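# Flip the upright steel cup mouth-down on the plate

## Task

Take the steel cup that currently has its opening facing up, invert it so it rests on the bench plate with its opening facing down, and release it so it stays standing there on its own.

## Robot and tools

Robot: two arms, left_arm and right_arm, each a six-joint arm ending in a parallel two-finger gripper. The fingers extend along the gripper's own +z axis and close along its y axis. The reported hand point (end_effector_position) lies midway between the finger pads, roughly 1 cm back from the fingertips. A wrist camera mount sits on each gripper and takes up some room near it.

Scene frame: origin on the table surface midway between the arms, +x pointing out over the table, +z up, left_arm on the +y side (its base near y = +0.234 m, right_arm's near y = -0.342 m). The names left and right do not match image sides. Positions are in metres, orientations as quaternions in w, x, y, z order.

execute_actions(actions): a list of up to 15 actions, run one after another. Each action is a table of up to 15 rows; each row lasts one control step of 1/30 s, and if fewer than 15 rows are given the last one is repeated to fill the action. A row is one flat list of 14 numbers, all in [-1, 1], always covering both arms: left_arm dx, dy, dz, rx, ry, rz, opening, then right_arm the same seven. dx..rz are an offset, not a pose: they describe the gripper's target relative to its measured pose when the action began (for a call's first action, the last pose printed in a result), expressed in the gripper's own axes. Each row is relative to that same start, not to the row before it. Scale: 1.0 equals 0.6 m of translation or 180 degrees of rotation; rx, ry, rz form a single rotation vector. Opening is absolute, not an offset: +1 fully open (0.094 m), -1 closed. Optionally a row may carry 12 extra numbers from 0 to 1, stiffness multipliers for the six joints of left_arm then the six of right_arm; they persist until changed. An empty list just returns the current state and images.

move(target, speed, blocking): target is one 14-number row as above, an offset from the pose in the latest result that shows one, in each gripper's axes. Each gripper travels a straight line toward its target; both paths finish together, lasting 0.5 to 10 s, cut off at 10 s. Rotation goes the shorter way. speed is each arm's top path speed in m/s, 0.002 to 0.5 (default 0.25); turning is capped at twice that in rad/s. The opening is sent when the move starts. Moves do not avoid obstacles or the other arm, and grippers may lag, stray or overshoot speed, especially with an extended arm. Faster contact and targets set deeper past a contact push harder. With blocking=false you get a result after 0.5 s while motion continues; until a result shows it has ended, use wait or stop before any other motion call. The result adds a move: line with the ending (done, off_target, moving, held, fault), which limits acted (paced = target clipped, held = some steps blocked, after which the arm may speed up), and each gripper's remaining distance.

wait(seconds): 0 to 10 s, arms keep their last command; returns early if a running move ends. stop(): brakes a running move; faster arms need more room, and fingers keep moving. zoom_image(camera, region): enlarges part of a camera's last image; region is [x0, y0, x1, y1] in pixels, at most 504 by 504. Cameras: cam_head_left, cam_head_right, cam_high, cam_low, cam_left_wrist, cam_right_wrist, all 504x504. read_manual(section) returns only licence text. finished_scene(scene) ends the current scene, given its number; it is final, so call it only after the cup is released and stable.

Controller behaviour: each step, the commanded pose is clamped to within 70 mm and 16 degrees of the measured pose, then damped inverse kinematics follow it, favouring position over orientation. Large offsets therefore need several actions; after an action the arm only reaches its last clamped pose. Arms usually end a centimetre or more short, most often low, and zero offsets can let them sag further. To hold an arm in place, send the correction back to its desired pose in the first call of a reply and zeros afterwards, increasing the correction if it still droops. The simulation runs on between replies with the last command held.

Results: a state line per arm (position and quaternion; may be off at long reach), Hand target lines showing where each gripper is being driven, Joint positions (last entry is finger opening in metres), joint torques (offset, noisy), grip_measured on the command scale (each gripper may read up to about 1 mm off), and warnings: pose unreachable (clearance check altered the command), MOTOR HOT from 75 °C, FAULT or OVER-TEMPERATURE FAULT when an arm is halted (90 °C stops it 10 s; 100 °C makes it go limp and fall). Joint ranges (rad): waist -2.618 to 3.054, shoulder 0 to 3.142, elbow 0 to 3.142, wrist pitch and yaw -1.571 to 1.571, wrist roll -2.094 to 2.094.

Gripping: command an opening below grip_measured to hold; about 0.03 below is firm, smaller gaps lighter. Pad force tops out around 50 to 62 N, less on thin parts. Brief external tugs on held parts or pushes on loose objects can occur.

Avoid: dropping or knocking anything off the table (that fails the task), letting the arms collide or press on each other, slamming or shoving hard, and long heavy holds that heat motors. Move smoothly and efficiently.

Each tool is called after "Request:" as name(argument=value, ...) on one line, values as JSON.

## Session

Request:
execute_actions(actions=[])

Scene clock: 0.00 s.
left_arm: end_effector_position=(+0.4761, +0.4018, +0.1796) grip_measured=+1.000 end_effector_quat_wxyz=(+0.331, +0.679, +0.654, +0.049) | right_arm: end_effector_position=(+0.2306, -0.5669, +0.3161) grip_measured=+1.000 end_effector_quat_wxyz=(+0.199, -0.433, +0.859, -0.184)
Joint positions: left_arm=[ 0.654  2.486  2.676 -1.455  0.619  2.025  0.094] | right_arm=[-0.855  1.565  1.954 -1.499 -0.312 -1.767  0.094]
Joint velocities: left_arm=[ 0.002 -0.012 -0.007 -0.022  0.022 -0.051  0.   ] | right_arm=[ 0.022 -0.007  0.017  0.007 -0.051 -0.051  0.   ]
Joint torques (N m, as the arm reports them, + toward a larger angle): no reading
Hand target (left_arm): +0.475, +0.398, +0.187; +0.339, +0.677, +0.652, +0.047
Hand target (right_arm): +0.231, -0.564, +0.320; +0.206, -0.432, +0.858, -0.185
Joint stiffness scale: left_arm=[1. 1. 1. 1. 1. 1.] | right_arm=[1. 1. 1. 1. 1. 1.]
camera_calibration (this result's frames):
cam_left_wrist: T_world_to_cam=[[-0.842372, -0.00436128, -0.53888, 0.50674], [-0.154381, 0.960009, 0.233558, -0.30711], [0.516311, 0.279935, -0.809358, -0.11478], [0, 0, 0, 1]] pos_world=[0.438713, 0.329169, 0.251902]
cam_right_wrist: T_world_to_cam=[[0.621835, -0.617073, 0.482225, -0.641582], [-0.768555, -0.362525, 0.527161, -0.175663], [-0.150479, -0.698424, -0.699686, -0.0300105], [0, 0, 0, 1]] pos_world=[0.259436, -0.480545, 0.380991]

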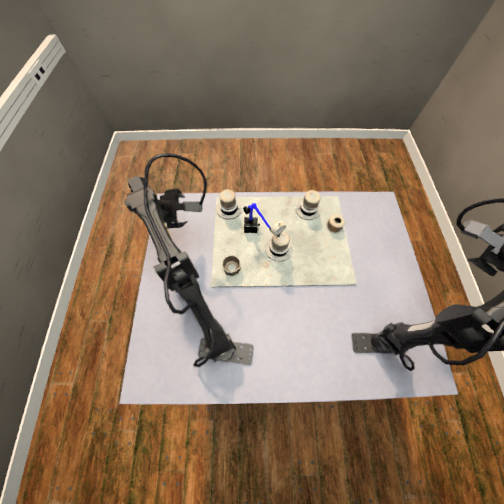

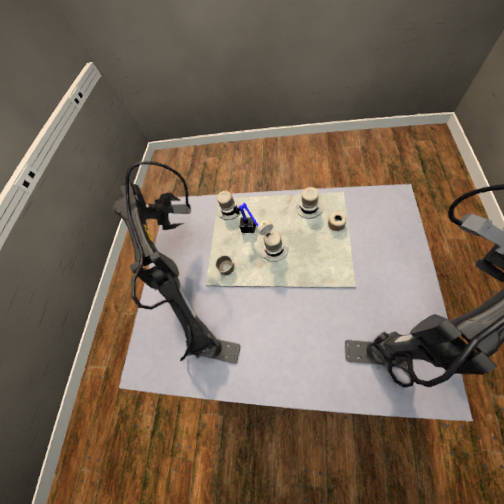

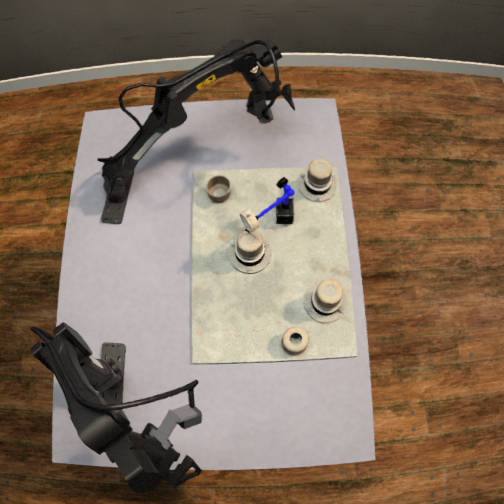

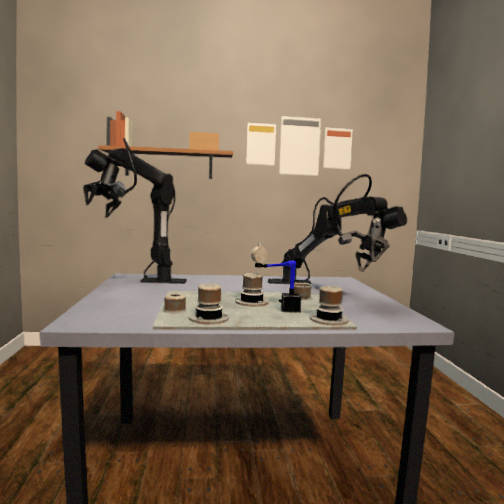

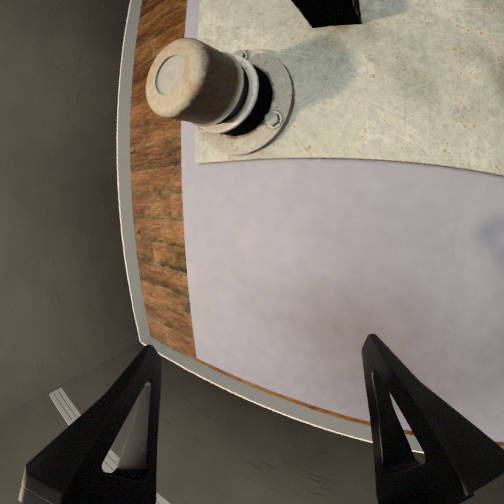

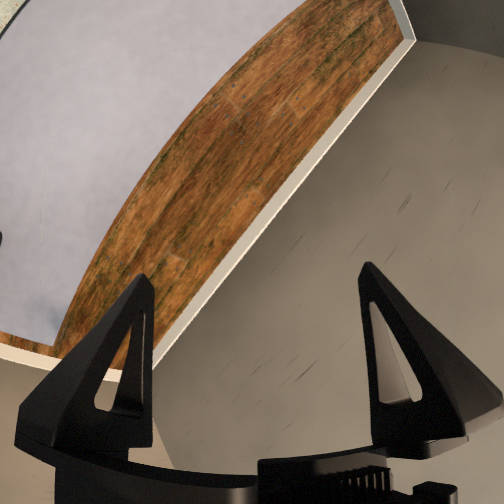

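Request:
zoom_image(camera="cam_high", region=[170, 140, 270, 220])

Region (170, 140, 270, 220) of cam_high's 504x504 image, scaled by 5.040, with more detail than that image has; it fills the top 403 rows of this view, and the rest is white.

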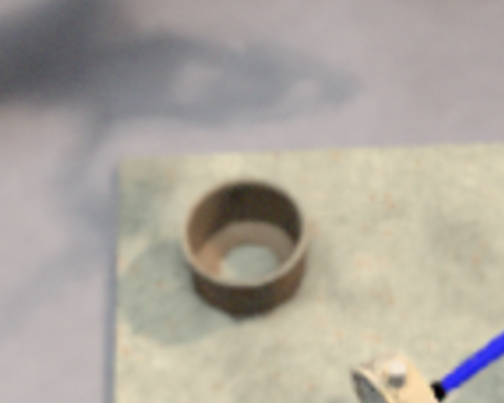

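Request:
move(target=[-0.2797,-0.334,0.0288,-0.007,0.2545,-0.5952,1,-0.5395,0.3483,-0.0538,-0.2061,-0.4407,0.065,1], speed=0.3)

Scene clock: 6.00 s.
left_arm: end_effector_position=(+0.2977, +0.2301, +0.1202) grip_measured=+1.000 end_effector_quat_wxyz=(+0.004, -0.173, +0.985, +0.003) | right_arm: end_effector_position=(+0.2558, -0.1823, +0.2895) grip_measured=+1.000 end_effector_quat_wxyz=(+0.558, -0.407, +0.598, +0.406)
Joint positions: left_arm=[ 0.122  1.777  1.503 -1.291 -0.007 -0.366  0.094] | right_arm=[ 0.01   1.071  0.664  0.254 -1.266 -0.115  0.094]
Joint velocities: left_arm=[-0.002 -0.002  0.012 -0.066  0.007 -0.081  0.   ] | right_arm=[ 0.012 -0.002 -0.017  0.037  0.022  0.11   0.   ]
Joint torques (N m, as the arm reports them, + toward a larger angle): left_arm=[ -0.49 -10.35   4.48   0.29   0.05  -0.1 ] | right_arm=[ 0.79 -5.27  5.85  1.46 -0.02  0.1 ]
Hand target (left_arm): +0.290, +0.228, +0.122; -0.002, -0.173, +0.985, +0.002
Hand target (right_arm): +0.251, -0.180, +0.292; +0.562, -0.409, +0.593, +0.405
Off the commanded pose (left_arm): 0.010 m, 0 deg.
Off the commanded pose (right_arm): 0.012 m, 2 deg.
Joint stiffness scale: left_arm=[1. 1. 1. 1. 1. 1.] | right_arm=[1. 1. 1. 1. 1. 1.]
move: off_target (right_arm)
camera_calibration (this result's frames):
cam_left_wrist: T_world_to_cam=[[0.270033, -0.96284, -0.00459859, 0.148816], [-0.753546, -0.214303, 0.621484, 0.245997], [-0.599375, -0.164356, -0.783413, 0.408585], [0, 0, 0, 1]] pos_world=[0.39008, 0.263157, 0.167892]
cam_right_wrist: T_world_to_cam=[[0.93091, -0.348885, -0.108102, -0.266369], [-0.343945, -0.737734, -0.580905, 0.140857], [0.122918, 0.577951, -0.806761, 0.417568], [0, 0, 0, 1]] pos_world=[0.245086, -0.230351, 0.389907]

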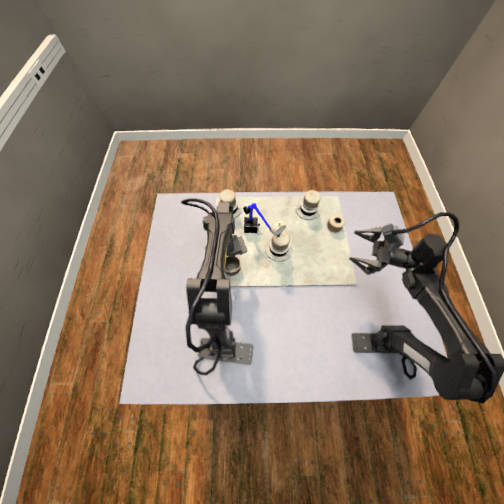

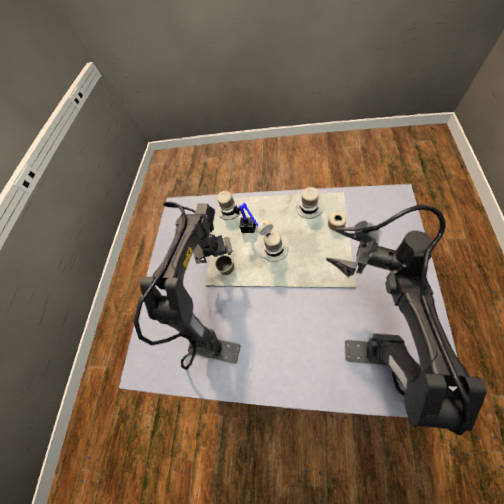

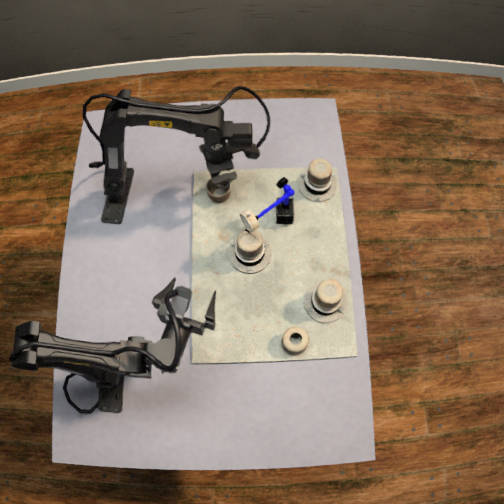

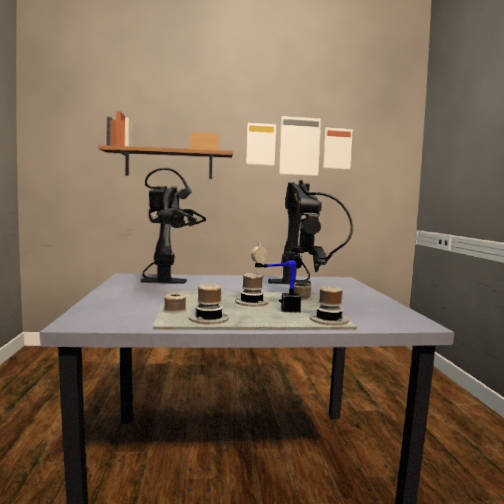

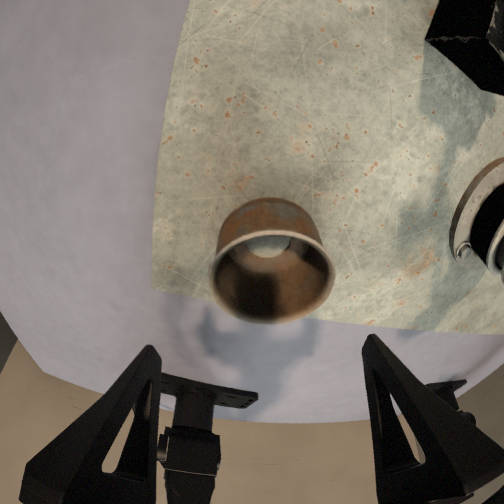

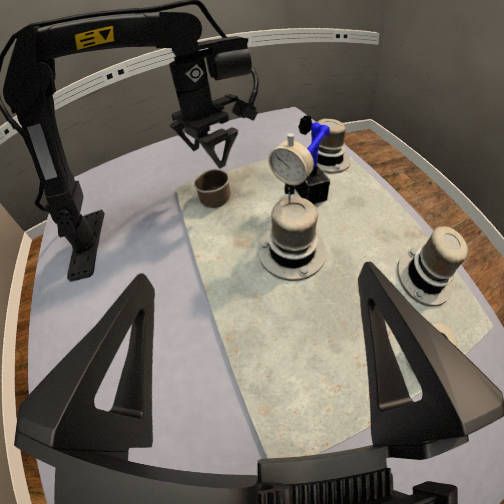

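Request:
move(target=[0.011,-0.0085,0.133,0,0,0,1,-0.024,0.0295,0.09,-0.1098,-0.0131,-0.0125,1], speed=0.07)

Scene clock: 9.77 s.
left_arm: end_effector_position=(+0.2952, +0.2264, +0.0459) grip_measured=+1.000 end_effector_quat_wxyz=(+0.003, -0.173, +0.985, +0.003) | right_arm: end_effector_position=(+0.2565, -0.1278, +0.2947) grip_measured=+1.000 end_effector_quat_wxyz=(+0.498, -0.495, +0.510, +0.497)
Joint positions: left_arm=[ 0.111  1.82   1.256 -1.003 -0.007 -0.378  0.094] | right_arm=[ 0.181  1.344  0.804  0.47  -1.425 -0.055  0.094]
Joint velocities: left_arm=[-0.007  0.007 -0.002  0.037  0.022  0.007  0.   ] | right_arm=[ 0.002 -0.002 -0.002  0.022 -0.037  0.007  0.   ]
Joint torques (N m, as the arm reports them, + toward a larger angle): left_arm=[-0.68 -8.66  4.25  0.61 -0.01 -0.08] | right_arm=[ 0.74 -4.21  8.88  1.3  -0.1   0.06]
Hand target (left_arm): +0.295, +0.224, +0.040; +0.003, -0.173, +0.985, +0.003
Hand target (right_arm): +0.257, -0.125, +0.302; +0.499, -0.502, +0.501, +0.499
Off the commanded pose (left_arm): 0.006 m, 0 deg.
Off the commanded pose (right_arm): 0.008 m, 1 deg.
Joint stiffness scale: left_arm=[1. 1. 1. 1. 1. 1.] | right_arm=[1. 1. 1. 1. 1. 1.]
move: done
camera_calibration (this result's frames):
cam_left_wrist: T_world_to_cam=[[0.270389, -0.962737, -0.00518943, 0.145502], [-0.752089, -0.214586, 0.623149, 0.289071], [-0.601043, -0.16459, -0.782086, 0.348785], [0, 0, 0, 1]] pos_world=[0.3877, 0.259518, 0.0933997]
cam_right_wrist: T_world_to_cam=[[0.995464, -0.0270273, -0.0912168, -0.227885], [-0.077356, -0.78808, -0.610694, 0.118307], [-0.0553807, 0.61498, -0.786596, 0.434758], [0, 0, 0, 1]] pos_world=[0.26008, -0.180291, 0.393441]

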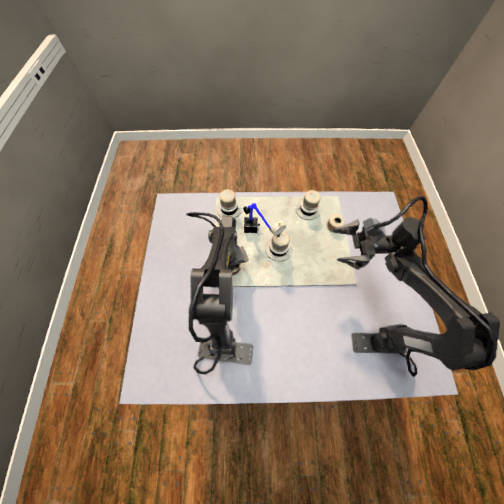

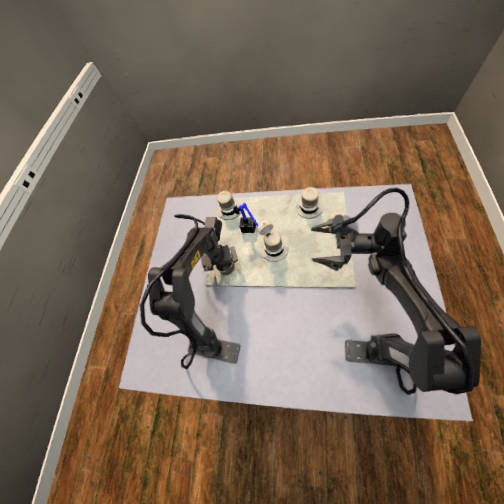

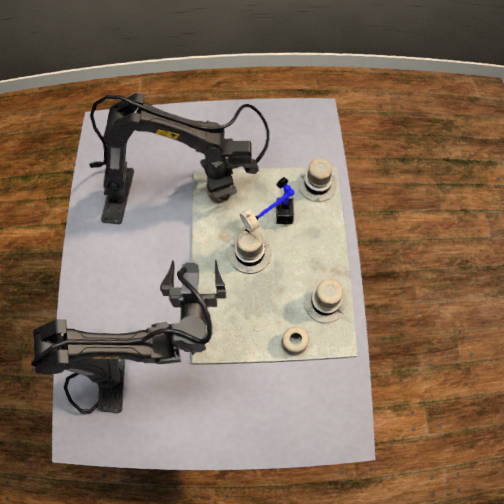

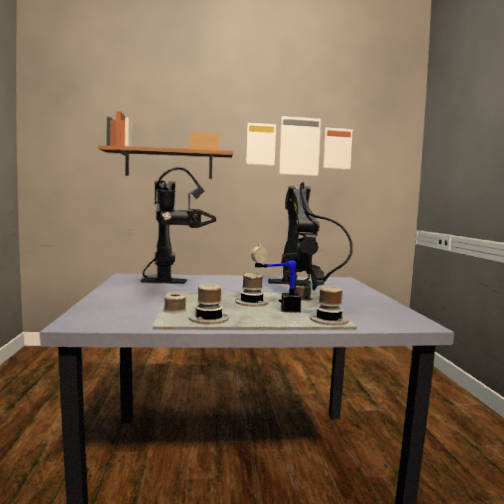

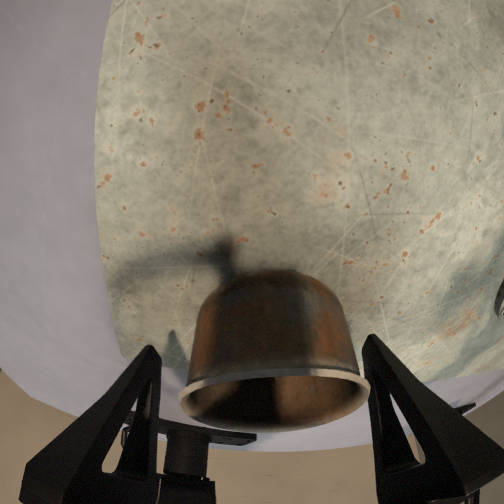

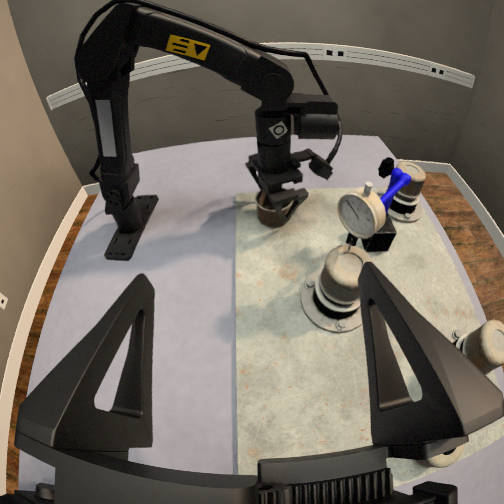

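Request:
move(target=[0,-0.006,0,0,0,0,0.43,-0.012,0,0,0,0,0,1], speed=0.03)

Request:
move(target=[0,0,-0.19,0,0,0,0.43,0,0,0,0,0,0,1], speed=0.15)

Scene clock: 10.73 s.
left_arm: end_effector_position=(+0.2955, +0.2258, +0.0459) grip_measured=+0.479 end_effector_quat_wxyz=(+0.003, -0.174, +0.985, +0.002) | right_arm: end_effector_position=(+0.2564, -0.1278, +0.2948) grip_measured=+1.000 end_effector_quat_wxyz=(+0.497, -0.494, +0.511, +0.498)
Joint positions: left_arm=[ 0.111  1.82   1.256 -1.002 -0.004 -0.379  0.069] | right_arm=[ 0.181  1.344  0.804  0.47  -1.426 -0.052  0.094]
Joint velocities: left_arm=[ 0.002  0.017 -0.022 -0.022 -0.022 -0.007 -0.001] | right_arm=[-0.017  0.012  0.002  0.066 -0.007  0.022  0.   ]
Joint torques (N m, as the arm reports them, + toward a larger angle): left_arm=[-0.86 -8.61  6.34  0.37 -0.06 -0.1 ] | right_arm=[ 0.04 -6.15  8.27  1.11 -0.02  0.07]
Hand target (left_arm): +0.296, +0.223, +0.046; +0.003, -0.173, +0.985, +0.003
Hand target (right_arm): +0.257, -0.128, +0.302; +0.499, -0.494, +0.510, +0.497
Off the commanded pose (left_arm): 0.003 m, 0 deg.
Off the commanded pose (right_arm): 0.007 m, 0 deg.
Joint stiffness scale: left_arm=[1. 1. 1. 1. 1. 1.] | right_arm=[1. 1. 1. 1. 1. 1.]
move: done
camera_calibration (this result's frames):
cam_left_wrist: T_world_to_cam=[[0.271485, -0.962439, -0.00265383, 0.144402], [-0.752521, -0.213988, 0.622833, 0.289166], [-0.600007, -0.167093, -0.78235, 0.349128], [0, 0, 0, 1]] pos_world=[0.38788, 0.259193, 0.0934213]
cam_right_wrist: T_world_to_cam=[[0.9952, -0.0262896, -0.0942678, -0.226687], [-0.0786527, -0.78804, -0.610579, 0.118631], [-0.058235, 0.615062, -0.786325, 0.435447], [0, 0, 0, 1]] pos_world=[0.260287, -0.180301, 0.393467]

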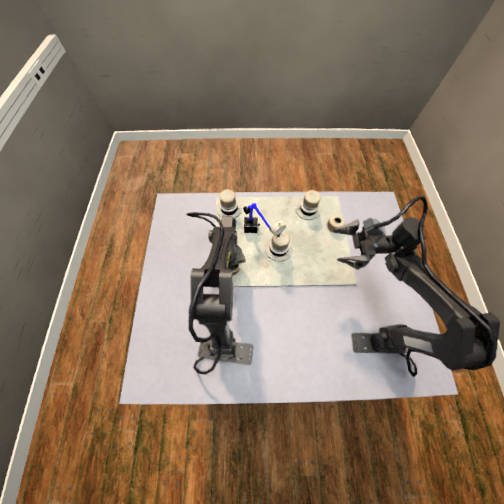

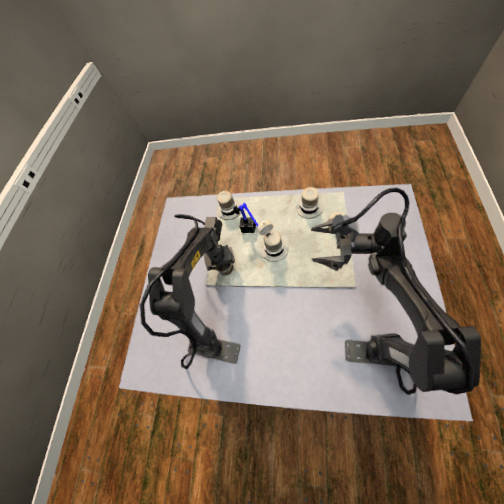

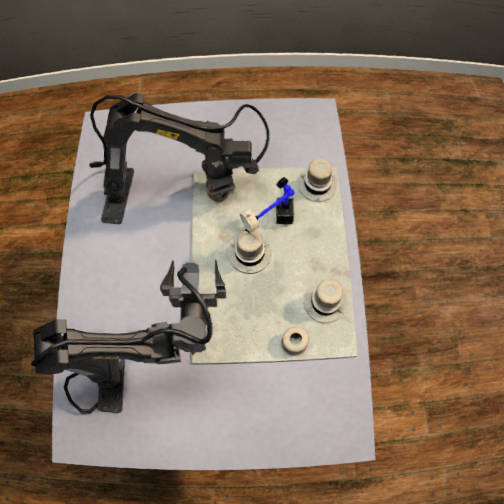

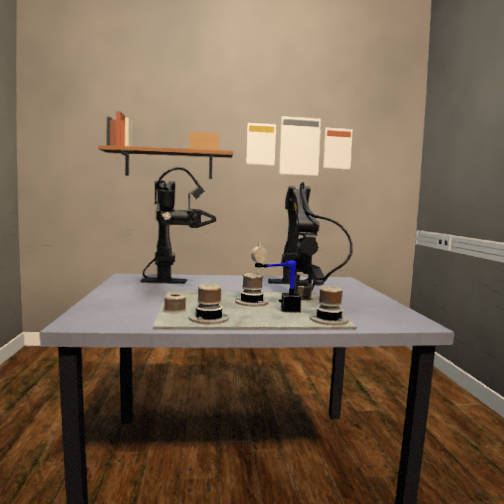

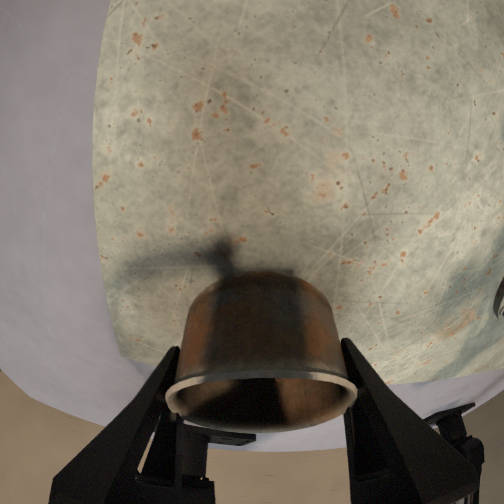

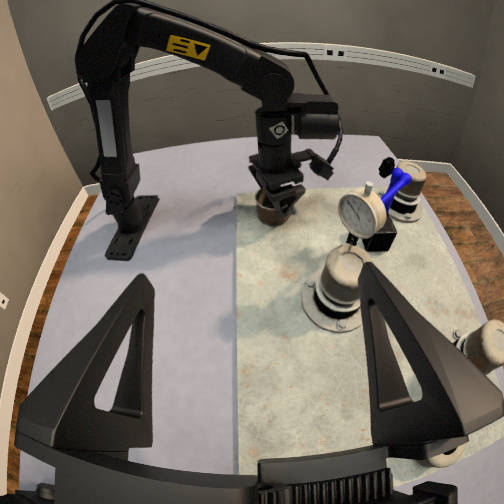

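Scene clock: 12.13 s.
left_arm: end_effector_position=(+0.2887, +0.2261, +0.1442) grip_measured=+0.479 end_effector_quat_wxyz=(-0.017, -0.174, +0.985, +0.006) | right_arm: end_effector_position=(+0.2564, -0.1278, +0.2948) grip_measured=+1.000 end_effector_quat_wxyz=(+0.497, -0.494, +0.511, +0.498)
Joint positions: left_arm=[ 0.111  1.784  1.607 -1.429 -0.004 -0.379  0.069] | right_arm=[ 0.181  1.344  0.804  0.47  -1.426 -0.052  0.094]
Joint velocities: left_arm=[-0.012  0.007  0.032  0.007 -0.037  0.022 -0.001] | right_arm=[-0.007 -0.002 -0.002 -0.095 -0.037  0.022  0.   ]
Joint torques (N m, as the arm reports them, + toward a larger angle): left_arm=[ -0.37 -10.14   9.61   0.2   -0.02  -0.04] | right_arm=[-0.02 -5.44  6.76  1.28 -0.04 -0.01]
Hand target (left_arm): +0.293, +0.225, +0.160; +0.003, -0.174, +0.985, +0.002
Hand target (right_arm): +0.256, -0.128, +0.295; +0.497, -0.494, +0.511, +0.498
Off the commanded pose (left_arm): 0.017 m, 2 deg.
Off the commanded pose (right_arm): 0.000 m, 0 deg.
Joint stiffness scale: left_arm=[1. 1. 1. 1. 1. 1.] | right_arm=[1. 1. 1. 1. 1. 1.]
move: off_target (left_arm)
camera_calibration (this result's frames):
cam_left_wrist: T_world_to_cam=[[0.271126, -0.962428, -0.0149068, 0.14857], [-0.726496, -0.214772, 0.652746, 0.211237], [-0.631422, -0.166147, -0.757431, 0.427247], [0, 0, 0, 1]] pos_world=[0.382954, 0.259341, 0.187941]
cam_right_wrist: T_world_to_cam=[[0.9952, -0.0262896, -0.0942678, -0.226687], [-0.0786527, -0.78804, -0.610579, 0.118631], [-0.058235, 0.615062, -0.786325, 0.435447], [0, 0, 0, 1]] pos_world=[0.260287, -0.180301, 0.393467]

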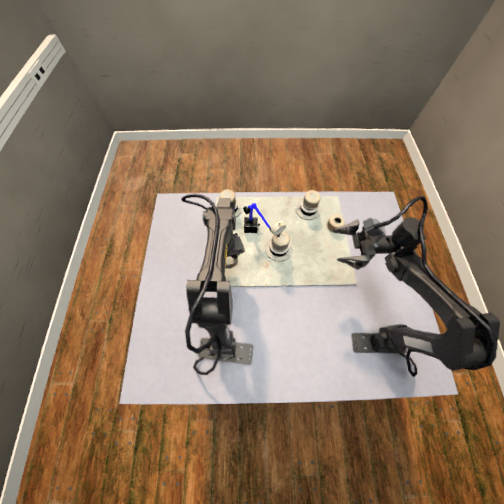

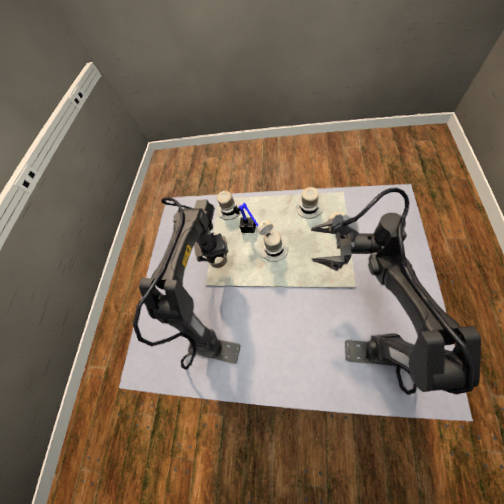

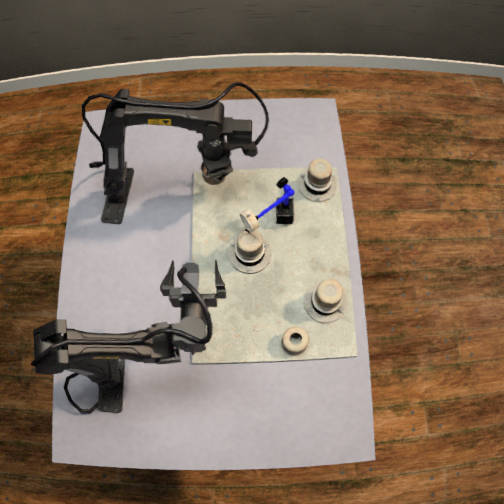

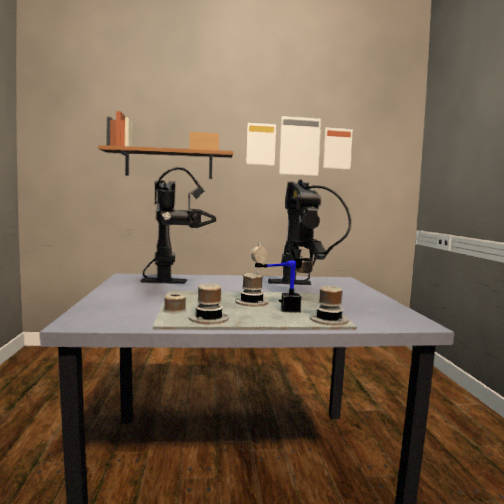

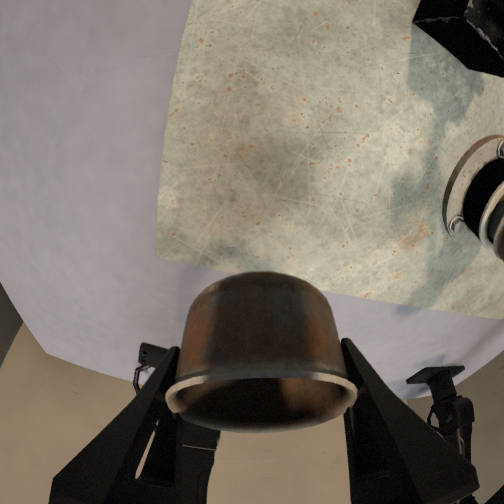

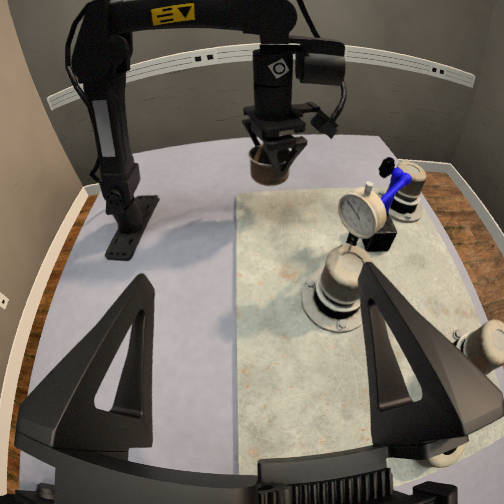

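Request:
move(target=[0.2107,-0.3945,-0.2805,0.4982,0.0789,0.096,0.43,-0.005,0,0,0,0,0,1], speed=0.22)

Request:
zoom_image(camera="cam_low", region=[150, 170, 310, 260])

Request:
zoom_image(camera="cam_high", region=[140, 180, 260, 310])

Scene clock: 17.87 s.
left_arm: end_effector_position=(+0.2643, -0.0392, +0.2955) grip_measured=+0.479 end_effector_quat_wxyz=(-0.022, -0.025, +0.719, -0.694) | right_arm: end_effector_position=(+0.2564, -0.1278, +0.2948) grip_measured=+1.000 end_effector_quat_wxyz=(+0.497, -0.494, +0.511, +0.498)
Joint positions: left_arm=[-0.175  1.483  0.954  0.416  1.251 -1.53   0.069] | right_arm=[ 0.181  1.344  0.804  0.47  -1.426 -0.052  0.094]
Joint velocities: left_arm=[ 0.007 -0.007 -0.007  0.037  0.007  0.007  0.001] | right_arm=[ 0.012 -0.022  0.007 -0.095  0.007  0.007  0.   ]
Joint torques (N m, as the arm reports them, + toward a larger angle): left_arm=[-0.68 -8.82  6.48  1.99  0.    0.  ] | right_arm=[ 0.07 -5.75  7.41  1.2  -0.02  0.01]
Hand target (left_arm): +0.258, -0.040, +0.309; +0.002, +0.002, +0.711, -0.703
Hand target (right_arm): +0.256, -0.128, +0.298; +0.497, -0.494, +0.510, +0.498
Off the commanded pose (left_arm): 0.018 m, 4 deg.
Off the commanded pose (right_arm): 0.003 m, 0 deg.
Joint stiffness scale: left_arm=[1. 1. 1. 1. 1. 1.] | right_arm=[1. 1. 1. 1. 1. 1.]
move: off_target (left_arm)
camera_calibration (this result's frames):
cam_left_wrist: T_world_to_cam=[[-0.00777723, -0.0354494, 0.999341, -0.287467], [-0.779769, 0.625859, 0.0161325, 0.27295], [-0.626019, -0.77913, -0.0325098, 0.242733], [0, 0, 0, 1]] pos_world=[0.362558, 0.008102, 0.290765]
cam_right_wrist: T_world_to_cam=[[0.9952, -0.0262896, -0.0942678, -0.226687], [-0.0786527, -0.78804, -0.610579, 0.118631], [-0.058235, 0.615062, -0.786325, 0.435447], [0, 0, 0, 1]] pos_world=[0.260287, -0.180301, 0.393467]

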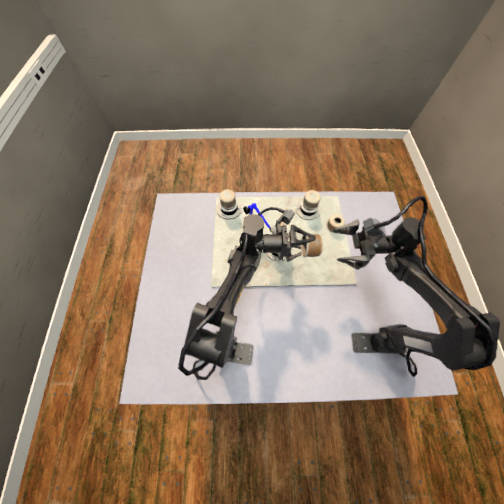

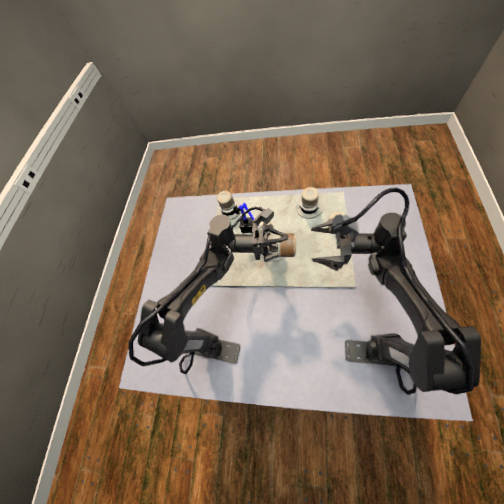

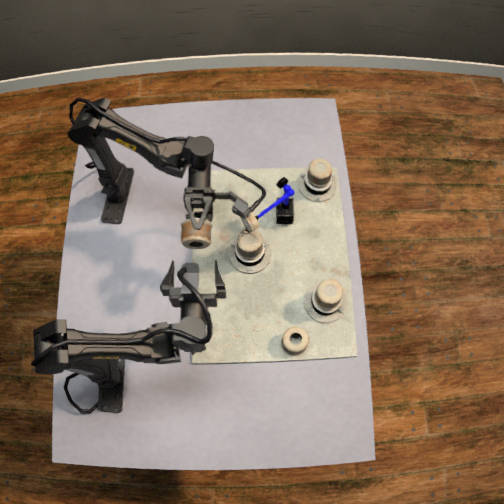

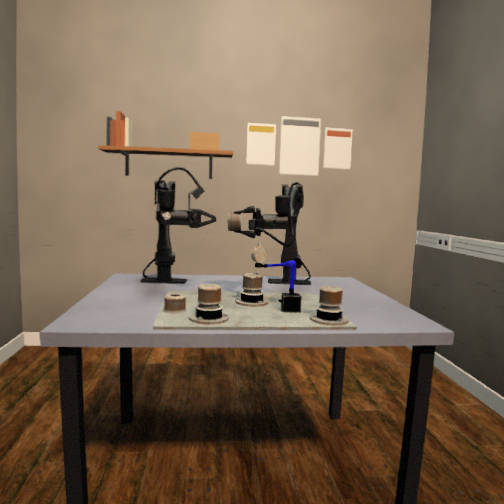

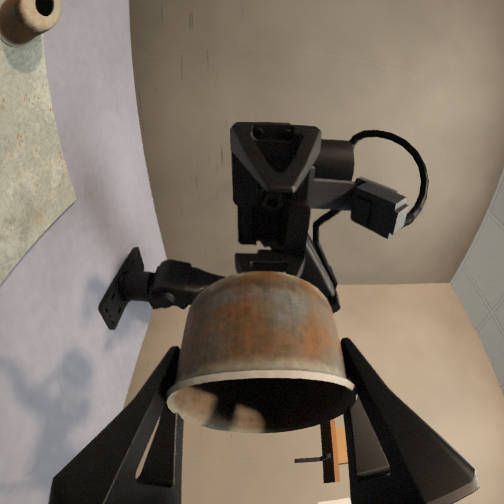

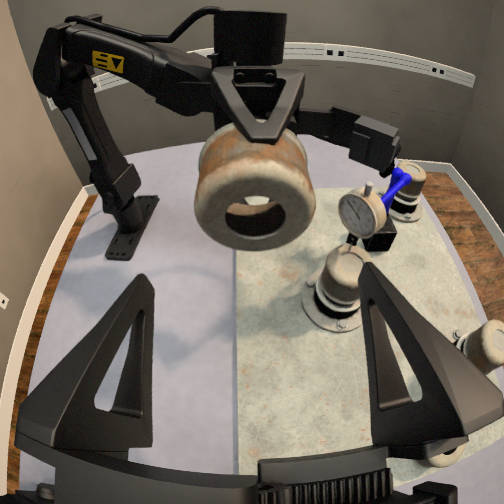

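Region (150, 170, 310, 260) of cam_low's 504x504 image, scaled by 3.150, with more detail than that image has; it fills the top 284 rows of this view, and the rest is white.

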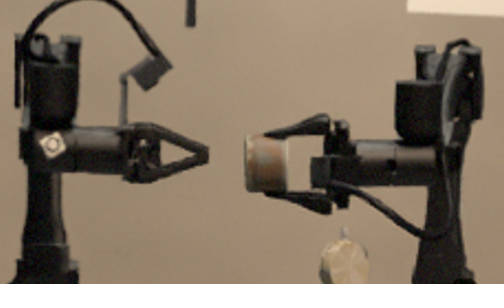

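Region (140, 180, 260, 310) of cam_high's 504x504 image, scaled by 3.877, with more detail than that image has; it fills the left 465 columns of this view, and the rest is white.

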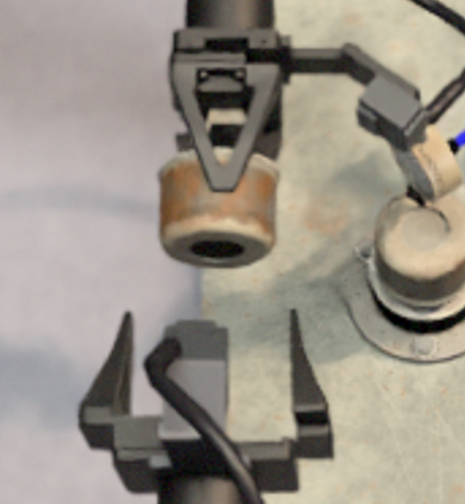

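Request:
execute_actions(actions=[])

Scene clock: 18.60 s.
left_arm: end_effector_position=(+0.2644, -0.0392, +0.2962) grip_measured=+0.479 end_effector_quat_wxyz=(-0.022, -0.024, +0.718, -0.695) | right_arm: end_effector_position=(+0.2564, -0.1278, +0.2948) grip_measured=+1.000 end_effector_quat_wxyz=(+0.497, -0.494, +0.511, +0.498)
Joint positions: left_arm=[-0.175  1.483  0.954  0.423  1.251 -1.535  0.069] | right_arm=[ 0.181  1.344  0.804  0.47  -1.426 -0.052  0.094]
Joint velocities: left_arm=[ 0.022  0.012 -0.002  0.007 -0.037  0.007 -0.   ] | right_arm=[-0.012  0.002 -0.022  0.037 -0.022 -0.095  0.   ]
Joint torques (N m, as the arm reports them, + toward a larger angle): left_arm=[-0.79 -8.64  6.32  2.    0.03 -0.03] | right_arm=[-0.03 -5.75  7.38  1.19 -0.02  0.01]
Hand target (left_arm): +0.258, -0.040, +0.309; +0.002, +0.002, +0.711, -0.703
Hand target (right_arm): +0.256, -0.128, +0.298; +0.497, -0.494, +0.510, +0.498
Off the commanded pose (left_arm): 0.018 m, 4 deg.
Off the commanded pose (right_arm): 0.003 m, 0 deg.
Joint stiffness scale: left_arm=[1. 1. 1. 1. 1. 1.] | right_arm=[1. 1. 1. 1. 1. 1.]
camera_calibration (this result's frames):
cam_left_wrist: T_world_to_cam=[[-0.00895963, -0.033308, 0.999405, -0.287859], [-0.779902, 0.625748, 0.0138631, 0.273705], [-0.625837, -0.779314, -0.0315835, 0.242453], [0, 0, 0, 1]] pos_world=[0.36262, 0.00808861, 0.291551]
cam_right_wrist: T_world_to_cam=[[0.9952, -0.0262896, -0.0942678, -0.226687], [-0.0786527, -0.78804, -0.610579, 0.118631], [-0.058235, 0.615062, -0.786325, 0.435447], [0, 0, 0, 1]] pos_world=[0.260287, -0.180301, 0.393467]

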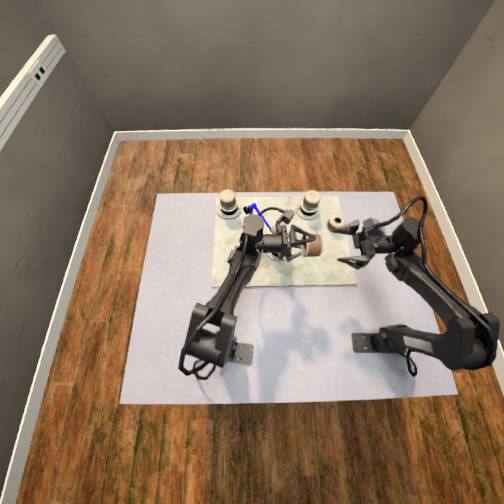

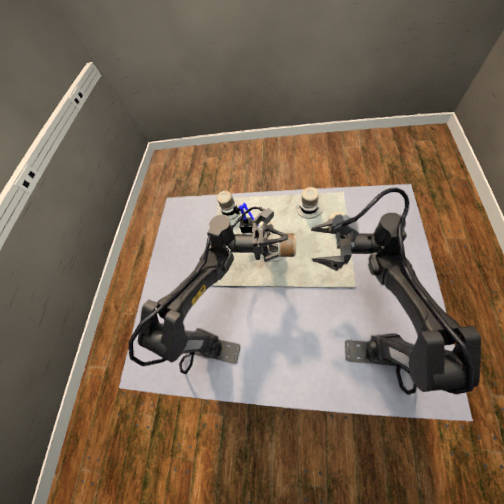

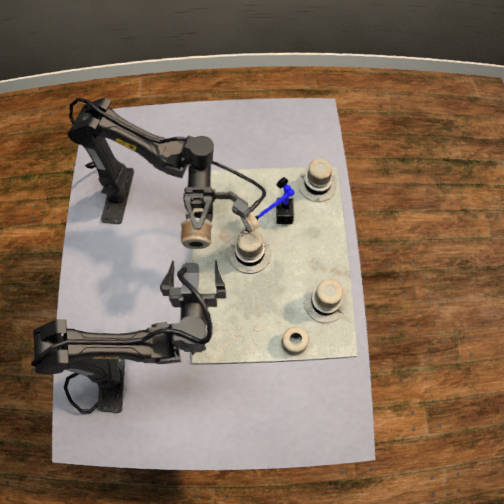

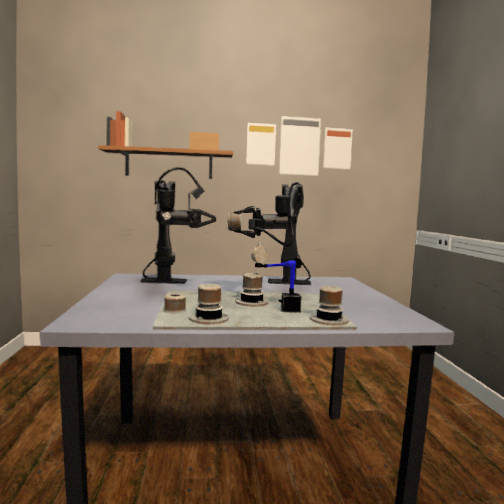

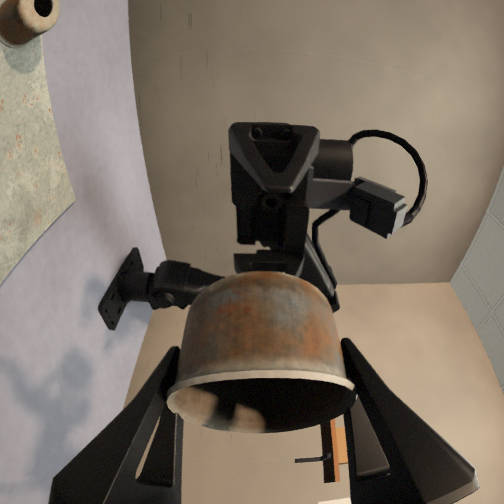

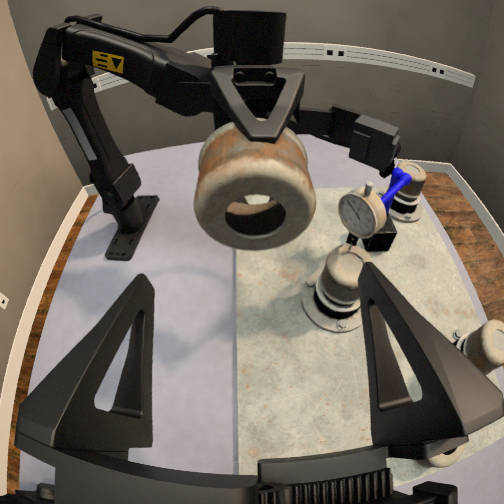

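Request:
move(target=[0.01,-0.021,0,0.007,0.001,0.022,0.43, 0.012,-0.008,0.09,0,0,0,1], speed=0.06)

Request:
zoom_image(camera="cam_low", region=[150,170,310,260])

Request:
zoom_image(camera="cam_high", region=[140,180,260,310])

Scene clock: 20.63 s.
left_arm: end_effector_position=(+0.2642, -0.0392, +0.2950) grip_measured=+0.479 end_effector_quat_wxyz=(-0.026, -0.028, +0.719, -0.694) | right_arm: end_effector_position=(+0.2577, -0.0772, +0.2788) grip_measured=+1.000 end_effector_quat_wxyz=(+0.490, -0.494, +0.517, +0.499)
Joint positions: left_arm=[-0.175  1.483  0.954  0.413  1.251 -1.537  0.069] | right_arm=[ 0.358  1.417  0.804  0.541 -1.251 -0.036  0.094]
Joint velocities: left_arm=[ 0.002  0.007 -0.017 -0.037 -0.007 -0.037  0.   ] | right_arm=[ 0.017  0.007 -0.002  0.022 -0.066  0.037  0.   ]
Joint torques (N m, as the arm reports them, + toward a larger angle): left_arm=[-0.52 -8.68  6.78  1.93  0.03  0.08] | right_arm=[ 0.64 -5.15  8.92  1.46 -0.01  0.08]
Hand target (left_arm): +0.259, -0.040, +0.309; +0.001, +0.002, +0.712, -0.702
Hand target (right_arm): +0.262, -0.074, +0.286; +0.496, -0.496, +0.511, +0.496
Off the commanded pose (left_arm): 0.015 m, 5 deg.
Off the commanded pose (right_arm): 0.010 m, 1 deg.
Joint stiffness scale: left_arm=[1. 1. 1. 1. 1. 1.] | right_arm=[1. 1. 1. 1. 1. 1.]
move: off_target (left_arm)
camera_calibration (this result's frames):
cam_left_wrist: T_world_to_cam=[[0.00198823, -0.0363837, 0.999336, -0.289607], [-0.779726, 0.625648, 0.0243298, 0.270452], [-0.626117, -0.779257, -0.0271254, 0.241125], [0, 0, 0, 1]] pos_world=[0.362427, 0.00815347, 0.289375]
cam_right_wrist: T_world_to_cam=[[0.993744, -0.0254471, -0.108741, -0.223702], [-0.0860059, -0.795503, -0.599815, 0.147167], [-0.0712405, 0.605415, -0.792715, 0.396201], [0, 0, 0, 1]] pos_world=[0.263185, -0.128487, 0.378022]

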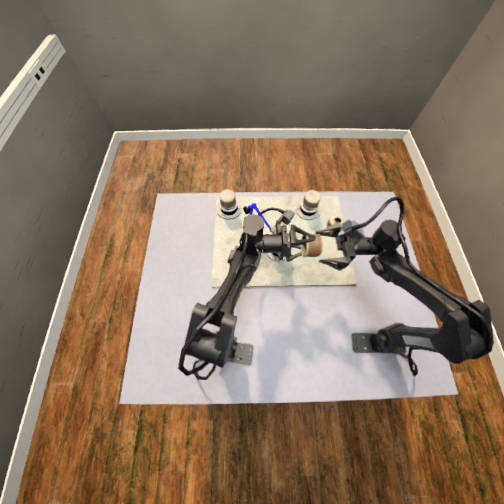

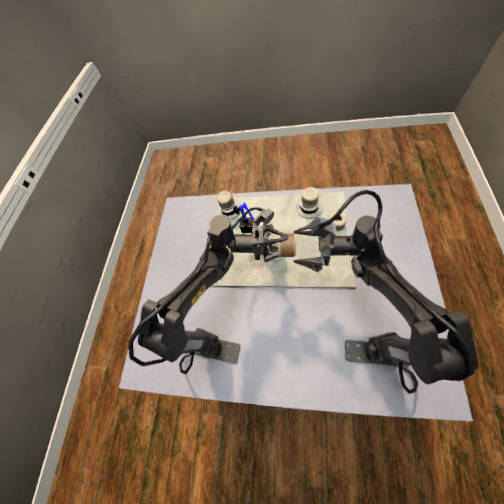

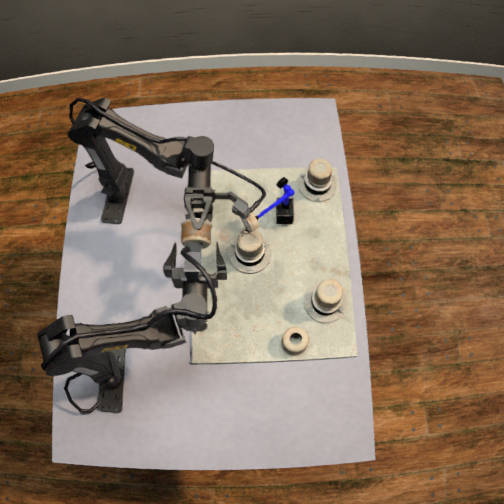

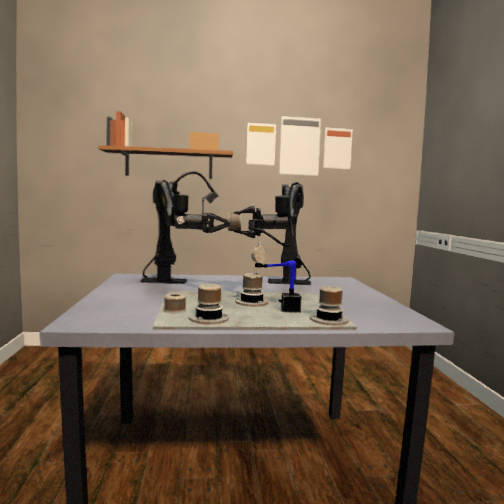

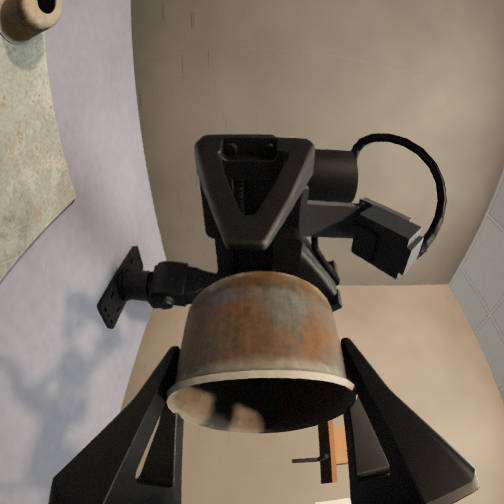

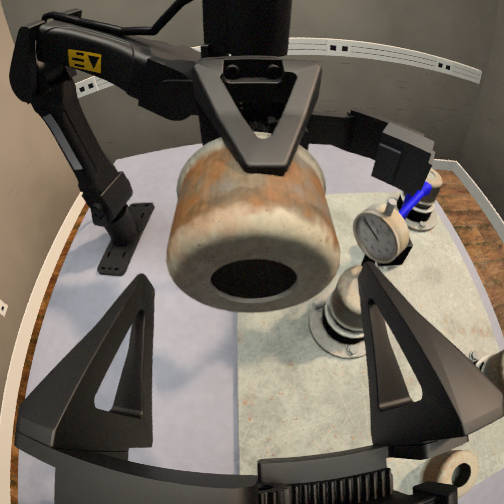

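Region (150, 170, 310, 260) of cam_low's 504x504 image, scaled by 3.150, with more detail than that image has; it fills the top 284 rows of this view, and the rest is white.

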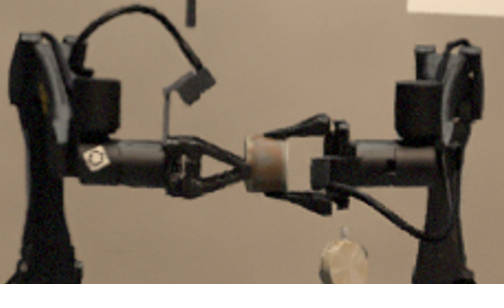

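Region (140, 180, 260, 310) of cam_high's 504x504 image, scaled by 3.877, with more detail than that image has; it fills the left 465 columns of this view, and the rest is white.

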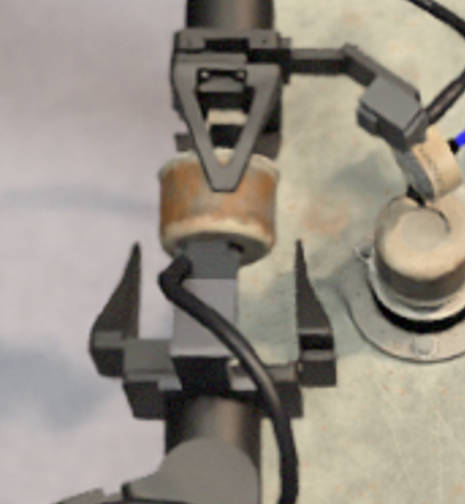

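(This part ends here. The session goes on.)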